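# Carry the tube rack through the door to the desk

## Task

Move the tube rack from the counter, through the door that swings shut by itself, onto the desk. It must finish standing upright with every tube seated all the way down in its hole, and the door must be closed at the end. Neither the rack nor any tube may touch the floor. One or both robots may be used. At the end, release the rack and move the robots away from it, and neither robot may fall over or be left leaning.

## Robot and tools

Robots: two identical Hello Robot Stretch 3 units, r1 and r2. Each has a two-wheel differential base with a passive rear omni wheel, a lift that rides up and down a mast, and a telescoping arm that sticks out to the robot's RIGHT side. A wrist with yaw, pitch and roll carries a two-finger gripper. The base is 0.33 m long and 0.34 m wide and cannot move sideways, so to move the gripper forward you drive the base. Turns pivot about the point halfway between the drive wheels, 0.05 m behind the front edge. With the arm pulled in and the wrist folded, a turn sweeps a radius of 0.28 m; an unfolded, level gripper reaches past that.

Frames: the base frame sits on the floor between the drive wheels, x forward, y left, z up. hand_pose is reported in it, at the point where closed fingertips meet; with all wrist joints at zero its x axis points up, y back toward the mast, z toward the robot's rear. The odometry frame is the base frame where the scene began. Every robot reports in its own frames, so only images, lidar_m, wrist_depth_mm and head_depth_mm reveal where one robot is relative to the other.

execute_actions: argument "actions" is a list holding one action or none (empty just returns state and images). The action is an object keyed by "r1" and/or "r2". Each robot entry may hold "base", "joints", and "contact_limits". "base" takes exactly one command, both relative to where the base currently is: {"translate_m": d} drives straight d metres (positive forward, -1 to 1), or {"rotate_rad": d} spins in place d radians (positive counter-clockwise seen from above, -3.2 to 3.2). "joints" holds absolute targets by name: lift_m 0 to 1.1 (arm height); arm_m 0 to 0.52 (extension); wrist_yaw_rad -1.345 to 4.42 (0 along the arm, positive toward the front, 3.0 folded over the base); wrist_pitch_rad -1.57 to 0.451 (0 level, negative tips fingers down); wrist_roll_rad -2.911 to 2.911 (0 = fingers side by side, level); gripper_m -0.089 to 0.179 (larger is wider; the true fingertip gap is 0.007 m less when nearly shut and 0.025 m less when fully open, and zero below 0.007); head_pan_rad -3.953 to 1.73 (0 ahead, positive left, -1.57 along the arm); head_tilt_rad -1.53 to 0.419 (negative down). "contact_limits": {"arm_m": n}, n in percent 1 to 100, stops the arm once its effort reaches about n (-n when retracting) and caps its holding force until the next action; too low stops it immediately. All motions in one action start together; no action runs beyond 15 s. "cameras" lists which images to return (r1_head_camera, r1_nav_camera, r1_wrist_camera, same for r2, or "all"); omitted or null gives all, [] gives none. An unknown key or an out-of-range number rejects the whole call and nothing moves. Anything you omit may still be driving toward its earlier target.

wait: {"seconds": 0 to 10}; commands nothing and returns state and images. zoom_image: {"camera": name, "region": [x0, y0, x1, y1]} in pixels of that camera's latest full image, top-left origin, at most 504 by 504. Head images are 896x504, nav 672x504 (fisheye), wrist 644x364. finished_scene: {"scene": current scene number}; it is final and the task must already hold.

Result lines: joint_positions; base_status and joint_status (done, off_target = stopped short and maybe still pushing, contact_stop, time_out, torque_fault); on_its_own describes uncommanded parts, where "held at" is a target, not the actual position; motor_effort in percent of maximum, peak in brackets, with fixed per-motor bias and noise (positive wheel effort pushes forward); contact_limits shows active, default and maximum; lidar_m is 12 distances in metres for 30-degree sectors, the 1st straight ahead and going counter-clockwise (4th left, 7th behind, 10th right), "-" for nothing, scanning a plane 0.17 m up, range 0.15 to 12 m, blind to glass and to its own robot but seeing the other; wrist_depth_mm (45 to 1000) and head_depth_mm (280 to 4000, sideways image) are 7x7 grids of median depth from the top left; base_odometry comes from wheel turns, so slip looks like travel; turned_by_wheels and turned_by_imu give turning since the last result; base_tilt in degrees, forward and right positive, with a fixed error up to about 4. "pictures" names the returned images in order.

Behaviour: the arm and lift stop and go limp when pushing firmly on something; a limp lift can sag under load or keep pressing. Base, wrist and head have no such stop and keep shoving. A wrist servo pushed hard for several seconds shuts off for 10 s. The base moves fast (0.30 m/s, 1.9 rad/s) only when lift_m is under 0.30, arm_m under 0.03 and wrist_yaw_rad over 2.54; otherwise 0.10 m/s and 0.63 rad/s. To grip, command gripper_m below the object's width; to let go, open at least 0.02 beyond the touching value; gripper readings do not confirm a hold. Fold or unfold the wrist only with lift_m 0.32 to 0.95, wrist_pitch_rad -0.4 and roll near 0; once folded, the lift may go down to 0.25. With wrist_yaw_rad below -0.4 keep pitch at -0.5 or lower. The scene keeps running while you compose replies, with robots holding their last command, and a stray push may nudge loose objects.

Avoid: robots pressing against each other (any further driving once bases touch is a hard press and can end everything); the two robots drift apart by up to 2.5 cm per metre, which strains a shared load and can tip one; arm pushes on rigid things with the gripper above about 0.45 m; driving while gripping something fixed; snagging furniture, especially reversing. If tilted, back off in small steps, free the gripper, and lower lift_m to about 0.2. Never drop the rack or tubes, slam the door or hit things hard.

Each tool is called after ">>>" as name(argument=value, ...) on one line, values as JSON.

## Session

>>> execute_actions(actions=[{"r1":{"joints":{"head_pan_rad":-3.14,"head_tilt_rad":-0.3}},"r2":{"joints":{"head_pan_rad":-3.14,"head_tilt_rad":-0.3}}}], cameras=["r1_nav_camera","r2_nav_camera"])

Scene clock: 2.03 s.
r1.base_odometry: x=+0.000 y=+0.000 heading=+0.000 (m, m, rad; r1's odometry frame)
r1.turned_by_wheels: +0.000 (rad since the last result)
r1.turned_by_imu: +0.000 (rad since the last result)
r1.base_tilt: forward=+0.6 right=+1.6 (deg)
r1.lidar_m: 0.91 2.07 1.43 1.43 1.34 1.36 1.06 1.00 1.01 0.73 0.69 0.70
r1.head_depth_mm: 1202 1301 1419 1539 1654 1711 1431 / 1117 1200 1299 1414 1548 1667 1430 / 1047 1116 1197 1298 1414 1542 1420 / 979 1043 1117 1194 1294 1401 1413 / 920 979 1044 1113 1196 1281 1352 / 868 921 975 1035 1116 1191 1279 / 820 868 919 973 1037 1108 1188
r1.base_status: not commanded
r1.joint_positions: lift_m=+0.320 arm_m=+0.000 wrist_yaw_rad=+2.918 wrist_pitch_rad=-0.525 wrist_roll_rad=-0.019 gripper_m=+0.037 head_pan_rad=-3.133 head_tilt_rad=-0.296
r1.joint_status: all done
r1.motor_effort: left_wheel=-1(0) right_wheel=+0(0) lift_m=+31(32) arm_m=-1(2) wrist_yaw_rad=+0(0) wrist_pitch_rad=+6(6) wrist_roll_rad=+0(0) gripper_m=+1(1) head_pan_rad=-2(32) head_tilt_rad=-2(19) (%)
r1.hand_pose: x=+0.0252 y=+0.0593 z=+0.3099 quat_wxyz=(+0.258, +0.692, +0.109, +0.665) (m; r1's base frame)
r1.wrist_depth_mm: 997 - - - - - - / - - - - - - - / 887 - 891 871 852 849 830 / 711 681 699 719 684 687 678 / 594 588 583 576 598 563 573 / 510 511 - 511 - 493 484 / 455 - - - 421 430 430
r2.base_odometry: x=+0.000 y=+0.000 heading=+0.000 (m, m, rad; r2's odometry frame)
r2.turned_by_wheels: +0.000 (rad since the last result)
r2.turned_by_imu: +0.000 (rad since the last result)
r2.base_tilt: forward=+1.4 right=+0.8 (deg)
r2.lidar_m: 1.87 1.91 1.26 1.17 1.15 0.79 0.74 0.75 0.97 1.94 1.97 2.00
r2.head_depth_mm: 637 672 708 751 793 845 906 / 635 666 706 743 789 840 898 / 631 663 698 737 782 835 891 / 627 657 693 736 777 826 885 / 620 653 689 723 771 820 874 / 617 650 685 724 763 810 867 / 615 643 678 717 759 803 857
r2.base_status: not commanded
r2.joint_positions: lift_m=+0.354 arm_m=-0.002 wrist_yaw_rad=+3.068 wrist_pitch_rad=-0.547 wrist_roll_rad=+0.001 gripper_m=+0.037 head_pan_rad=-3.133 head_tilt_rad=-0.296
r2.joint_status: all done
r2.motor_effort: left_wheel=+0(1) right_wheel=-1(0) lift_m=+22(23) arm_m=+0(1) wrist_yaw_rad=+1(1) wrist_pitch_rad=+4(5) wrist_roll_rad=+0(0) gripper_m=-1(1) head_pan_rad=-3(35) head_tilt_rad=-1(19) (%)
r2.hand_pose: x=-0.0061 y=+0.0633 z=+0.3391 quat_wxyz=(+0.216, +0.687, +0.166, +0.673) (m; r2's base frame)
r2.wrist_depth_mm: - - - - - - - / - - - - - - - / 919 929 884 887 858 874 826 / 777 773 728 735 721 715 681 / 630 635 610 605 617 580 568 / 535 526 - - 505 503 496 / 476 467 - - 444 441 437
pictures: r1_nav_camera (sideways: a quarter turn counterclockwise sets it upright), r2_nav_camera (sideways: a quarter turn counterclockwise sets it upright)
Images, in order (width x height): r1_nav_camera 672x504, r2_nav_camera 672x504.

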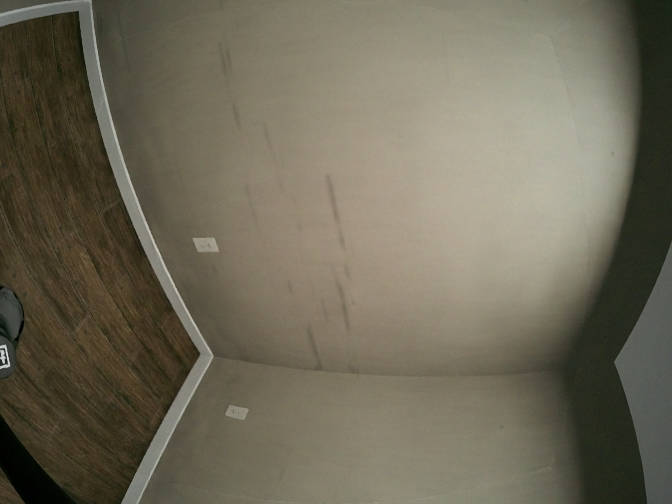

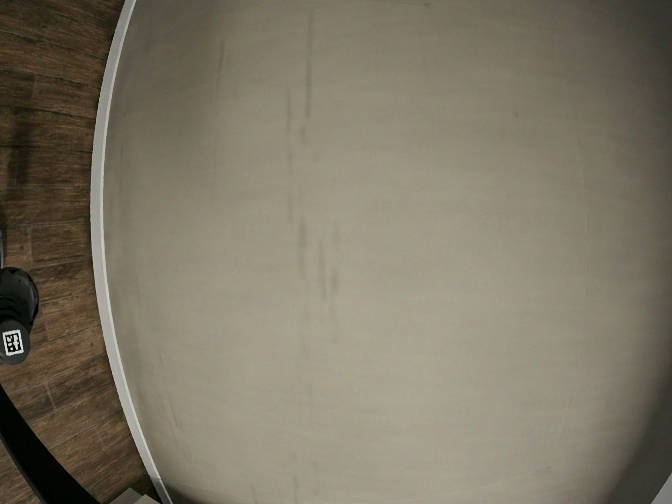

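>>> execute_actions(actions=[{"r1":{"joints":{"head_pan_rad":0.5}},"r2":{"joints":{"head_pan_rad":0.5}}}], cameras=["r1_nav_camera","r2_nav_camera"])

Scene clock: 7.40 s.
r1.base_odometry: x=+0.000 y=+0.000 heading=+0.000 (m, m, rad; r1's odometry frame)
r1.turned_by_wheels: +0.000 (rad since the last result)
r1.turned_by_imu: +0.000 (rad since the last result)
r1.base_tilt: forward=+0.6 right=+1.6 (deg)
r1.lidar_m: 0.91 2.07 1.42 1.42 1.34 1.37 1.06 0.99 1.02 0.73 0.69 0.70
r1.head_depth_mm: 1673 1726 1806 1794 1799 1704 1429 / 2227 2236 2238 2242 2208 1815 1423 / 2359 2518 2695 2879 2507 1808 1416 / 2340 2500 2669 2839 2490 1799 1420 / 2339 2480 2648 2829 2471 1804 1405 / 2327 2448 2626 2833 2490 1783 1409 / 2308 2488 2612 2772 2456 1782 1404
r1.base_status: not commanded
r1.joint_positions: lift_m=+0.320 arm_m=+0.000 wrist_yaw_rad=+2.918 wrist_pitch_rad=-0.525 wrist_roll_rad=-0.019 gripper_m=+0.037 head_pan_rad=+0.493 head_tilt_rad=-0.296
r1.joint_status: all done
r1.motor_effort: left_wheel=+1(1) right_wheel=+0(0) lift_m=+32(32) arm_m=-1(1) wrist_yaw_rad=+0(0) wrist_pitch_rad=+6(6) wrist_roll_rad=+0(0) gripper_m=+1(0) head_pan_rad=+2(31) head_tilt_rad=+0(1) (%)
r1.hand_pose: x=+0.0252 y=+0.0593 z=+0.3099 quat_wxyz=(+0.258, +0.692, +0.109, +0.665) (m; r1's base frame)
r1.wrist_depth_mm: 960 - - - - - - / - - - - - - - / 875 - 883 849 840 841 840 / 711 664 699 686 687 671 668 / 596 588 583 569 599 574 565 / 504 512 - 509 - 495 494 / 452 - - - 429 424 430
r2.base_odometry: x=+0.000 y=+0.000 heading=+0.000 (m, m, rad; r2's odometry frame)
r2.turned_by_wheels: +0.000 (rad since the last result)
r2.turned_by_imu: -0.001 (rad since the last result)
r2.base_tilt: forward=+1.2 right=+0.7 (deg)
r2.lidar_m: 1.87 1.91 1.26 1.17 1.15 0.79 0.74 0.75 0.97 1.94 1.97 2.00
r2.head_depth_mm: 1596 1662 1746 1833 1930 1962 1560 / 1665 1722 1828 1939 2025 2023 1559 / 1740 1824 1893 2017 2135 2039 1562 / 1814 1910 2028 2115 2284 2019 1562 / 1906 1992 2105 2244 2371 2043 1582 / 1993 2113 2250 2380 2530 2034 1575 / 2118 2224 2362 2474 2497 1817 1584
r2.base_status: not commanded
r2.joint_positions: lift_m=+0.354 arm_m=-0.002 wrist_yaw_rad=+3.068 wrist_pitch_rad=-0.547 wrist_roll_rad=+0.001 gripper_m=+0.037 head_pan_rad=+0.493 head_tilt_rad=-0.296
r2.joint_status: all done
r2.motor_effort: left_wheel=-1(0) right_wheel=-1(1) lift_m=+23(23) arm_m=-1(1) wrist_yaw_rad=+0(1) wrist_pitch_rad=+5(4) wrist_roll_rad=+0(0) gripper_m=+1(1) head_pan_rad=+3(34) head_tilt_rad=-1(2) (%)
r2.hand_pose: x=-0.0061 y=+0.0633 z=+0.3391 quat_wxyz=(+0.216, +0.687, +0.166, +0.673) (m; r2's base frame)
r2.wrist_depth_mm: - - - - - - - / - - - - - - - / 928 937 894 869 855 832 832 / 777 733 714 714 716 675 688 / 650 624 618 617 616 579 582 / 549 535 - - 506 513 494 / 471 479 - - 446 454 448
pictures: r1_nav_camera (sideways: a quarter turn counterclockwise sets it upright), r2_nav_camera (sideways: a quarter turn counterclockwise sets it upright)
Images, in order (width x height): r1_nav_camera 672x504, r2_nav_camera 672x504.

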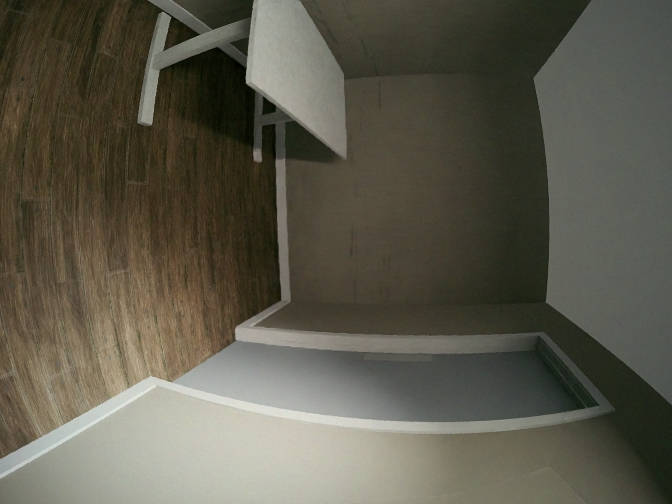

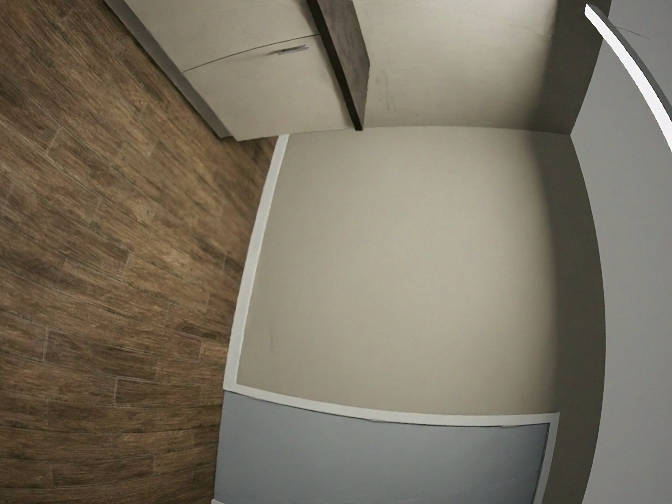

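>>> execute_actions(actions=[{"r2":{"base":{"rotate_rad":1.57},"joints":{"lift_m":0.28,"head_pan_rad":-1.57,"head_tilt_rad":-0.5}},"r1":{"base":{"rotate_rad":0.5},"joints":{"lift_m":0.28,"head_pan_rad":-1.57}}}], cameras=[])

>>> execute_actions(actions=[{"r2":{"base":{"translate_m":0.62}},"r1":{"base":{"translate_m":1.0}}}], cameras=[])

>>> execute_actions(actions=[{"r2":{"base":{"rotate_rad":1.57}}}], cameras=["r2_head_camera","r1_nav_camera"])

Scene clock: 14.67 s.
r1.base_odometry: x=+0.000 y=+0.000 heading=+0.500 (m, m, rad; r1's odometry frame)
r1.turned_by_wheels: +0.500 (rad since the last result)
r1.turned_by_imu: +0.500 (rad since the last result)
r1.base_tilt: forward=+0.5 right=+1.6 (deg)
r1.lidar_m: 2.05 1.42 1.43 1.34 1.36 1.07 1.00 1.01 0.74 0.69 0.70 0.89
r1.head_depth_mm: 569 605 647 695 749 816 895 / 566 603 645 692 747 807 883 / 563 600 639 686 741 801 879 / 561 596 634 682 734 796 872 / 558 593 633 679 729 791 864 / 555 590 629 672 725 783 856 / 551 587 626 669 721 781 848
r1.base_status: done
r1.joint_positions: lift_m=+0.280 arm_m=+0.000 wrist_yaw_rad=+2.918 wrist_pitch_rad=-0.525 wrist_roll_rad=-0.019 gripper_m=+0.037 head_pan_rad=-1.563 head_tilt_rad=-0.297
r1.joint_status: all done
r1.motor_effort: left_wheel=-1(8) right_wheel=+2(7) lift_m=+20(27) arm_m=-1(0) wrist_yaw_rad=+0(1) wrist_pitch_rad=+6(6) wrist_roll_rad=+0(0) gripper_m=+1(1) head_pan_rad=-3(33) head_tilt_rad=-2(1) (%)
r1.hand_pose: x=+0.0252 y=+0.0592 z=+0.2698 quat_wxyz=(+0.258, +0.692, +0.109, +0.665) (m; r1's base frame)
r1.wrist_depth_mm: - - - - - - - / - - - - - - 973 / 810 - 805 763 757 768 746 / 650 613 636 637 625 614 617 / 533 533 545 553 536 520 515 / 483 - - 458 - 443 447 / - - - - 386 394 385
r2.base_odometry: x=+0.000 y=+0.000 heading=+1.570 (m, m, rad; r2's odometry frame)
r2.turned_by_wheels: +1.570 (rad since the last result)
r2.turned_by_imu: +1.569 (rad since the last result)
r2.base_tilt: forward=+1.3 right=+0.8 (deg)
r2.lidar_m: 1.17 1.14 0.78 0.74 0.75 0.97 1.93 1.97 2.00 1.87 1.91 1.26
r2.head_depth_mm: 1626 1764 1942 2151 2065 1618 1309 / 1614 1760 1925 2126 2100 1615 1321 / 1614 1741 1920 2147 2083 1614 1325 / 1605 1733 1885 2097 2077 1628 1328 / 1593 1726 1877 2062 2122 1627 1329 / 1581 1725 1877 2077 2109 1635 1332 / 1571 1708 1879 2026 2115 1634 1341
r2.base_status: done
r2.joint_positions: lift_m=+0.281 arm_m=-0.002 wrist_yaw_rad=+3.068 wrist_pitch_rad=-0.548 wrist_roll_rad=+0.001 gripper_m=+0.037 head_pan_rad=-1.563 head_tilt_rad=-0.494
r2.joint_status: all done
r2.motor_effort: left_wheel=-3(12) right_wheel=+2(13) lift_m=+13(18) arm_m=-1(1) wrist_yaw_rad=+1(0) wrist_pitch_rad=+5(5) wrist_roll_rad=+0(0) gripper_m=+1(1) head_pan_rad=-3(36) head_tilt_rad=-3(18) (%)
r2.hand_pose: x=-0.0061 y=+0.0630 z=+0.2651 quat_wxyz=(+0.217, +0.687, +0.166, +0.673) (m; r2's base frame)
r2.wrist_depth_mm: 627 637 694 731 750 803 845 / 686 708 763 776 817 851 896 / 739 745 764 782 756 710 711 / 641 637 612 625 599 574 573 / 536 537 537 539 502 492 491 / 462 - - - 437 430 426 / - - - - 378 375 372
pictures: none
No camera images: the call's "cameras" was empty. Leave "cameras" out to get every camera's image.

Scene clock: 19.77 s.
r1.base_odometry: x=+0.878 y=+0.479 heading=+0.500 (m, m, rad; r1's odometry frame)
r1.turned_by_wheels: +0.000 (rad since the last result)
r1.turned_by_imu: +0.007 (rad since the last result)
r1.base_tilt: forward=+0.6 right=+1.6 (deg)
r1.lidar_m: 1.70 1.67 1.53 1.00 1.46 1.87 1.99 0.93 0.63 0.58 0.68 0.88
r1.head_depth_mm: 482 513 548 587 633 688 756 / 480 512 546 584 630 685 749 / 477 508 541 583 627 680 742 / 472 502 535 575 623 676 738 / 463 494 527 568 611 666 738 / 539 573 612 656 707 765 837 / 537 571 610 652 702 761 830
r1.base_status: done
r1.joint_positions: lift_m=+0.280 arm_m=+0.000 wrist_yaw_rad=+2.918 wrist_pitch_rad=-0.526 wrist_roll_rad=-0.019 gripper_m=+0.037 head_pan_rad=-1.563 head_tilt_rad=-0.297
r1.joint_status: not commanded
r1.motor_effort: left_wheel=-2(5) right_wheel=+2(8) lift_m=+21(20) arm_m=-2(1) wrist_yaw_rad=+1(0) wrist_pitch_rad=+6(6) wrist_roll_rad=+0(0) gripper_m=+0(0) head_pan_rad=-3(3) head_tilt_rad=+0(1) (%)
r1.hand_pose: x=+0.0252 y=+0.0592 z=+0.2698 quat_wxyz=(+0.258, +0.692, +0.109, +0.665) (m; r1's base frame)
r1.wrist_depth_mm: - - - - - - - / - - - - - - 975 / 790 - 785 758 772 762 768 / 641 612 632 628 621 632 607 / 539 536 540 536 542 519 511 / 470 - - 453 - 450 441 / - - - - 385 392 388
r2.base_odometry: x=+0.001 y=+0.620 heading=+1.570 (m, m, rad; r2's odometry frame)
r2.turned_by_wheels: +0.000 (rad since the last result)
r2.turned_by_imu: -0.005 (rad since the last result)
r2.base_tilt: forward=+1.2 right=+0.7 (deg)
r2.lidar_m: 0.56 0.57 0.72 0.79 0.80 1.04 2.35 2.60 1.95 1.82 0.89 0.60
r2.head_depth_mm: 1583 1736 1882 2106 2070 1620 1319 / 1580 1717 1874 2080 2070 1607 1327 / 1568 1708 1860 2038 2090 1615 1324 / 1563 1682 1855 2047 2088 1620 1331 / 1539 1683 1839 2005 2098 1641 1335 / 1541 1678 1827 2008 2104 1642 1326 / 1529 1651 1807 1987 2131 1634 1335
r2.base_status: done
r2.joint_positions: lift_m=+0.281 arm_m=-0.002 wrist_yaw_rad=+3.068 wrist_pitch_rad=-0.548 wrist_roll_rad=+0.001 gripper_m=+0.037 head_pan_rad=-1.563 head_tilt_rad=-0.494
r2.joint_status: not commanded
r2.motor_effort: left_wheel=-3(8) right_wheel=+2(11) lift_m=+13(12) arm_m=-1(1) wrist_yaw_rad=+0(1) wrist_pitch_rad=+5(5) wrist_roll_rad=+0(0) gripper_m=+1(1) head_pan_rad=-3(3) head_tilt_rad=-2(3) (%)
r2.hand_pose: x=-0.0061 y=+0.0630 z=+0.2651 quat_wxyz=(+0.217, +0.687, +0.166, +0.673) (m; r2's base frame)
r2.wrist_depth_mm: 663 668 720 765 780 815 526 / 720 746 804 854 848 866 552 / 764 803 753 773 755 753 614 / 646 632 624 602 607 592 572 / 531 529 535 536 514 492 476 / 458 - - - 445 423 427 / - - - - 378 379 371
pictures: none
No camera images: the call's "cameras" was empty. Leave "cameras" out to get every camera's image.

Scene clock: 22.03 s.
r1.base_odometry: x=+0.878 y=+0.479 heading=+0.500 (m, m, rad; r1's odometry frame)
r1.turned_by_wheels: +0.000 (rad since the last result)
r1.turned_by_imu: +0.000 (rad since the last result)
r1.base_tilt: forward=+0.6 right=+1.6 (deg)
r1.lidar_m: 1.70 1.66 1.54 0.99 1.46 1.87 1.99 0.93 0.63 0.58 0.68 0.87
r1.head_depth_mm: 482 513 547 588 634 688 756 / 480 511 545 585 631 684 746 / 477 507 542 582 627 680 746 / 472 502 535 575 624 674 736 / 463 494 530 566 611 665 737 / 540 574 611 655 706 764 834 / 538 572 608 652 700 762 830
r1.base_status: not commanded
r1.joint_positions: lift_m=+0.280 arm_m=+0.000 wrist_yaw_rad=+2.918 wrist_pitch_rad=-0.526 wrist_roll_rad=-0.019 gripper_m=+0.037 head_pan_rad=-1.563 head_tilt_rad=-0.297
r1.joint_status: not commanded
r1.motor_effort: left_wheel=-3(2) right_wheel=+2(2) lift_m=+20(20) arm_m=-1(0) wrist_yaw_rad=+1(0) wrist_pitch_rad=+6(6) wrist_roll_rad=+0(0) gripper_m=+0(1) head_pan_rad=-3(2) head_tilt_rad=-2(2) (%)
r1.hand_pose: x=+0.0252 y=+0.0592 z=+0.2698 quat_wxyz=(+0.258, +0.692, +0.109, +0.665) (m; r1's base frame)
r1.wrist_depth_mm: - - - - - - - / - - - - - - 970 / 812 - 804 778 782 785 757 / 643 622 623 628 624 629 624 / 535 532 547 547 536 523 512 / 476 - - 448 - 454 449 / - - - - 385 396 388
r2.base_odometry: x=+0.001 y=+0.620 heading=+3.140 (m, m, rad; r2's odometry frame)
r2.turned_by_wheels: +1.570 (rad since the last result)
r2.turned_by_imu: +1.567 (rad since the last result)
r2.base_tilt: forward=+1.3 right=+0.8 (deg)
r2.lidar_m: 0.79 0.80 1.04 2.37 2.60 1.93 1.82 0.89 0.60 0.56 0.56 0.72
r2.head_depth_mm: 1020 1111 1192 854 681 762 876 / 1011 1098 1187 862 671 750 861 / 1005 1093 1182 867 672 739 851 / 1000 1082 1172 778 668 720 835 / 996 1080 1167 769 651 719 819 / 988 1072 1158 878 651 709 811 / 987 1068 1166 881 653 698 795
r2.base_status: done
r2.joint_positions: lift_m=+0.281 arm_m=-0.002 wrist_yaw_rad=+3.068 wrist_pitch_rad=-0.548 wrist_roll_rad=+0.001 gripper_m=+0.037 head_pan_rad=-1.563 head_tilt_rad=-0.494
r2.joint_status: not commanded
r2.motor_effort: left_wheel=-3(13) right_wheel=+2(13) lift_m=+13(13) arm_m=-1(1) wrist_yaw_rad=+0(0) wrist_pitch_rad=+5(5) wrist_roll_rad=+0(0) gripper_m=+1(0) head_pan_rad=-3(3) head_tilt_rad=-1(2) (%)
r2.hand_pose: x=-0.0061 y=+0.0630 z=+0.2651 quat_wxyz=(+0.217, +0.687, +0.166, +0.673) (m; r2's base frame)
r2.wrist_depth_mm: - - - - - - 726 / - - - - - 904 761 / 838 790 764 767 741 724 699 / 652 633 629 614 605 590 572 / 542 533 535 528 514 492 489 / 458 - - - 443 429 424 / - - - - 377 374 372
pictures: r1_nav_camera (sideways: a quarter turn counterclockwise sets it upright), r2_head_camera (sideways: a quarter turn clockwise sets it upright)
Images, in order (width x height): r1_nav_camera 672x504, r2_head_camera 896x504.

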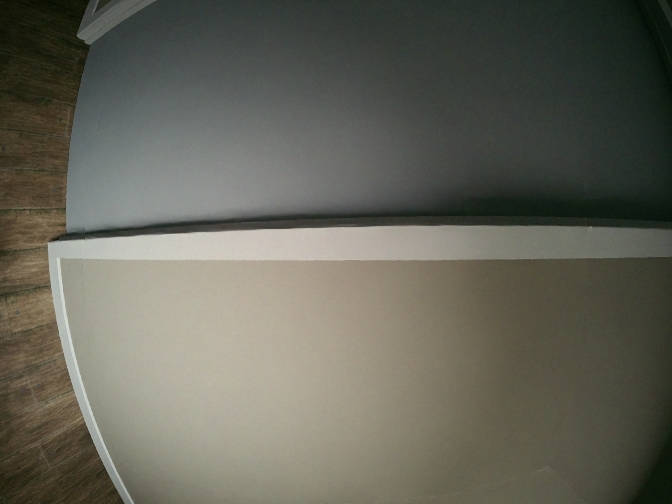

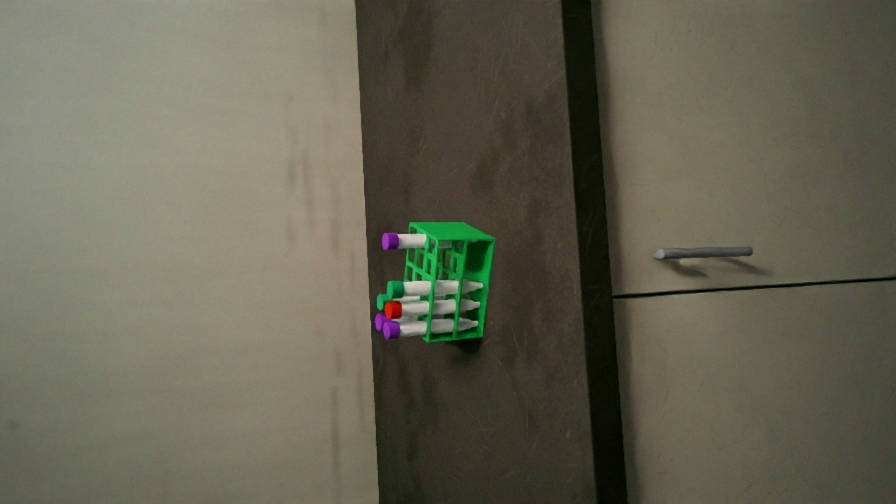

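>>> execute_actions(actions=[{"r2":{"base":{"translate_m":0.09},"joints":{"lift_m":0.9,"wrist_pitch_rad":-0.4}},"r1":{"base":{"translate_m":0.5}}}], cameras=[])

>>> execute_actions(actions=[{"r2":{"joints":{"wrist_yaw_rad":0,"gripper_m":0.179}},"r1":{"base":{"rotate_rad":-1.75}}}], cameras=[])

>>> execute_actions(actions=[{"r2":{"joints":{"wrist_pitch_rad":0,"lift_m":0.87,"arm_m":0.25}},"r1":{"base":{"translate_m":1.0}}}], cameras=["r2_wrist_camera"])

Scene clock: 32.93 s.
r1.base_odometry: x=+1.317 y=+0.719 heading=+0.500 (m, m, rad; r1's odometry frame)
r1.turned_by_wheels: +0.000 (rad since the last result)
r1.turned_by_imu: +0.004 (rad since the last result)
r1.base_tilt: forward=+0.5 right=+1.6 (deg)
r1.lidar_m: 1.29 1.31 1.33 1.48 1.51 1.94 2.49 0.85 0.67 0.62 0.63 0.70
r1.head_depth_mm: 510 544 581 622 672 730 798 / 509 542 578 621 666 727 793 / 507 539 575 617 664 721 787 / 504 537 572 614 662 717 784 / 503 535 569 611 658 713 780 / 500 533 567 607 653 710 772 / 498 529 564 606 651 704 769
r1.base_status: done
r1.joint_positions: lift_m=+0.280 arm_m=+0.000 wrist_yaw_rad=+2.918 wrist_pitch_rad=-0.526 wrist_roll_rad=-0.019 gripper_m=+0.037 head_pan_rad=-1.563 head_tilt_rad=-0.297
r1.joint_status: not commanded
r1.motor_effort: left_wheel=-2(8) right_wheel=+2(6) lift_m=+20(21) arm_m=-1(1) wrist_yaw_rad=+0(1) wrist_pitch_rad=+6(6) wrist_roll_rad=+0(1) gripper_m=+1(1) head_pan_rad=-3(3) head_tilt_rad=-2(1) (%)
r1.hand_pose: x=+0.0252 y=+0.0592 z=+0.2698 quat_wxyz=(+0.258, +0.692, +0.109, +0.665) (m; r1's base frame)
r1.wrist_depth_mm: - - - - - - - / - - - - - 977 986 / 794 - 794 776 765 778 764 / 664 619 650 629 630 620 619 / 537 539 549 546 542 517 519 / 472 - - 456 - 451 444 / - - - - 386 390 387
r2.base_odometry: x=-0.089 y=+0.620 heading=+3.140 (m, m, rad; r2's odometry frame)
r2.turned_by_wheels: +0.000 (rad since the last result)
r2.turned_by_imu: -0.002 (rad since the last result)
r2.base_tilt: forward=+1.3 right=+0.8 (deg)
r2.lidar_m: 0.70 0.71 0.92 2.10 2.61 2.03 1.91 0.87 0.59 0.55 0.56 0.71
r2.head_depth_mm: 1012 1100 1191 861 668 748 - / 1005 1092 1178 859 670 733 825 / 1003 1088 1173 772 665 723 817 / 997 1076 1165 773 648 717 796 / 988 1077 1156 872 650 704 785 / 982 1065 1161 876 650 695 795 / 978 1055 1151 883 627 687 784
r2.base_status: done
r2.joint_positions: lift_m=+0.899 arm_m=-0.002 wrist_yaw_rad=+3.068 wrist_pitch_rad=-0.419 wrist_roll_rad=+0.001 gripper_m=+0.037 head_pan_rad=-1.563 head_tilt_rad=-0.494
r2.joint_status: all done
r2.motor_effort: left_wheel=-3(14) right_wheel=+2(11) lift_m=+30(31) arm_m=-1(1) wrist_yaw_rad=+1(1) wrist_pitch_rad=+7(8) wrist_roll_rad=+0(0) gripper_m=+1(0) head_pan_rad=-2(3) head_tilt_rad=-3(3) (%)
r2.hand_pose: x=-0.0048 y=+0.0811 z=+0.9118 quat_wxyz=(+0.173, +0.697, +0.122, +0.686) (m; r2's base frame)
r2.wrist_depth_mm: - - - - - 896 663 / - - - - - 938 680 / - - - - - 944 692 / - - - - - - 701 / - - - - - - 725 / - - - - - - 739 / - - - - - - 741
pictures: none
No camera images: the call's "cameras" was empty. Leave "cameras" out to get every camera's image.

Scene clock: 35.47 s.
r1.base_odometry: x=+1.317 y=+0.719 heading=-1.250 (m, m, rad; r1's odometry frame)
r1.turned_by_wheels: -1.750 (rad since the last result)
r1.turned_by_imu: -1.745 (rad since the last result)
r1.base_tilt: forward=+0.5 right=+1.5 (deg)
r1.lidar_m: 0.62 0.63 0.69 1.09 1.29 1.33 1.49 1.09 1.72 2.48 1.09 0.69
r1.head_depth_mm: 2318 2430 2585 2648 2502 1838 1427 / 2256 2407 2587 2730 2520 1823 1427 / 2203 2356 2500 2687 2498 1826 1420 / 2144 2279 2448 2598 2461 1801 1415 / 2096 2239 2391 2570 2461 1797 1418 / 2070 2199 2353 2500 2484 1788 1405 / 2028 2149 2281 2418 2459 1784 1405
r1.base_status: done
r1.joint_positions: lift_m=+0.280 arm_m=+0.000 wrist_yaw_rad=+2.918 wrist_pitch_rad=-0.526 wrist_roll_rad=-0.019 gripper_m=+0.037 head_pan_rad=-1.563 head_tilt_rad=-0.297
r1.joint_status: not commanded
r1.motor_effort: left_wheel=+2(9) right_wheel=-2(5) lift_m=+20(20) arm_m=+0(0) wrist_yaw_rad=+2(0) wrist_pitch_rad=+6(6) wrist_roll_rad=+0(0) gripper_m=+0(1) head_pan_rad=-2(3) head_tilt_rad=-1(2) (%)
r1.hand_pose: x=+0.0252 y=+0.0592 z=+0.2698 quat_wxyz=(+0.258, +0.692, +0.109, +0.665) (m; r1's base frame)
r1.wrist_depth_mm: 933 - - - 776 599 506 / - - - - 806 658 528 / 795 - 793 775 780 700 551 / 633 626 619 619 623 618 568 / 531 532 540 543 539 516 518 / 480 - - 455 - 443 448 / - - - - 392 390 390
r2.base_odometry: x=-0.089 y=+0.620 heading=+3.140 (m, m, rad; r2's odometry frame)
r2.turned_by_wheels: +0.000 (rad since the last result)
r2.turned_by_imu: +0.000 (rad since the last result)
r2.base_tilt: forward=+1.2 right=+0.6 (deg)
r2.lidar_m: 0.70 0.71 0.92 2.10 2.61 2.03 1.91 0.87 0.59 0.55 0.56 0.71
r2.head_depth_mm: 1011 1105 1192 856 669 732 - / 1010 1088 1181 858 670 723 824 / 1001 1086 1174 771 666 698 - / 996 1077 1162 771 647 705 818 / 988 1075 1154 874 650 692 810 / 982 1061 1164 879 649 697 797 / 974 1054 1153 885 628 687 783
r2.base_status: not commanded
r2.joint_positions: lift_m=+0.899 arm_m=-0.002 wrist_yaw_rad=+0.003 wrist_pitch_rad=-0.419 wrist_roll_rad=+0.001 gripper_m=+0.179 head_pan_rad=-1.563 head_tilt_rad=-0.494
r2.joint_status: all done
r2.motor_effort: left_wheel=-3(3) right_wheel=+2(2) lift_m=+30(30) arm_m=-1(1) wrist_yaw_rad=-3(3) wrist_pitch_rad=+6(7) wrist_roll_rad=+0(0) gripper_m=+0(84) head_pan_rad=-3(3) head_tilt_rad=-2(1) (%)
r2.hand_pose: x=-0.0209 y=-0.3668 z=+0.9118 quat_wxyz=(+0.692, +0.148, -0.691, -0.147) (m; r2's base frame)
r2.wrist_depth_mm: 768 781 801 417 823 828 742 / 562 533 504 430 447 425 405 / 347 332 316 316 323 334 343 / 301 309 342 363 376 400 414 / 352 365 380 401 422 443 473 / 383 413 426 453 478 508 557 / 441 475 495 528 555 602 652
pictures: none
No camera images: the call's "cameras" was empty. Leave "cameras" out to get every camera's image.

Scene clock: 41.87 s.
r1.base_odometry: x=+1.632 y=-0.230 heading=-1.250 (m, m, rad; r1's odometry frame)
r1.turned_by_wheels: +0.000 (rad since the last result)
r1.turned_by_imu: -1.099 (rad since the last result)
r1.base_tilt: forward=+0.5 right=+1.6 (deg)
r1.lidar_m: - - 0.15 0.19 1.87 1.57 0.71 1.77 2.12 1.76 0.18 -
r1.head_depth_mm: 1792 1902 2005 1865 2266 1829 1436 / 1839 1928 2075 1859 2295 1822 1424 / 1884 1983 2105 2016 2364 1819 1422 / 1938 2035 2171 2330 2412 1804 1421 / 1977 2101 2231 2385 2463 1801 1416 / 2023 2151 2300 2469 2464 1802 1409 / 2065 2214 2367 2560 2466 1788 1400
r1.base_status: done
r1.joint_positions: lift_m=+0.280 arm_m=+0.000 wrist_yaw_rad=+2.918 wrist_pitch_rad=-0.528 wrist_roll_rad=-0.019 gripper_m=+0.037 head_pan_rad=-1.596 head_tilt_rad=-0.295
r1.joint_status: not commanded
r1.motor_effort: left_wheel=+9(68) right_wheel=+5(55) lift_m=+29(32) arm_m=-1(1) wrist_yaw_rad=+1(1) wrist_pitch_rad=+7(9) wrist_roll_rad=+0(0) gripper_m=+0(1) head_pan_rad=+10(17) head_tilt_rad=-1(4) (%)
r1.hand_pose: x=+0.0251 y=+0.0588 z=+0.2689 quat_wxyz=(+0.259, +0.692, +0.110, +0.665) (m; r1's base frame)
r1.wrist_depth_mm: - - - 222 129 91 71 / - - 989 249 138 96 73 / 805 - 759 279 148 100 76 / 619 641 647 322 158 105 78 / 538 525 538 312 158 110 81 / 474 - - 297 - 115 84 / - - - - 220 118 88
r2.base_odometry: x=-0.089 y=+0.620 heading=+3.140 (m, m, rad; r2's odometry frame)
r2.turned_by_wheels: +0.000 (rad since the last result)
r2.turned_by_imu: -0.001 (rad since the last result)
r2.base_tilt: forward=+1.3 right=+0.7 (deg)
r2.lidar_m: 0.70 0.71 0.92 2.09 2.61 1.62 1.91 0.87 0.59 0.55 0.56 0.71
r2.head_depth_mm: 1013 1100 1188 857 - 774 862 / 1009 1096 1183 914 - 743 845 / 997 1082 1175 788 - 729 835 / 995 1077 1163 765 638 716 820 / 988 1071 1157 874 649 706 807 / 981 1064 1159 880 647 694 796 / 973 1061 1153 880 629 686 783
r2.base_status: not commanded
r2.joint_positions: lift_m=+0.871 arm_m=+0.250 wrist_yaw_rad=+0.001 wrist_pitch_rad=-0.022 wrist_roll_rad=+0.001 gripper_m=+0.179 head_pan_rad=-1.563 head_tilt_rad=-0.494
r2.joint_status: all done
r2.motor_effort: left_wheel=-3(4) right_wheel=+2(2) lift_m=+12(28) arm_m=+5(4) wrist_yaw_rad=-1(3) wrist_pitch_rad=+8(9) wrist_roll_rad=+0(0) gripper_m=+0(1) head_pan_rad=-3(3) head_tilt_rad=-2(3) (%)
r2.hand_pose: x=-0.0211 y=-0.6502 z=+0.9796 quat_wxyz=(+0.707, +0.009, -0.707, -0.008) (m; r2's base frame)
r2.wrist_depth_mm: 614 617 634 654 656 670 686 / 604 637 652 640 663 698 724 / 626 650 660 667 695 713 730 / 636 648 653 233 581 639 604 / 448 452 373 232 270 370 349 / 313 278 260 244 240 251 256 / 204 201 205 200 196 191 180
pictures: r2_wrist_camera
Images, in order (width x height): r2_wrist_camera 644x364.

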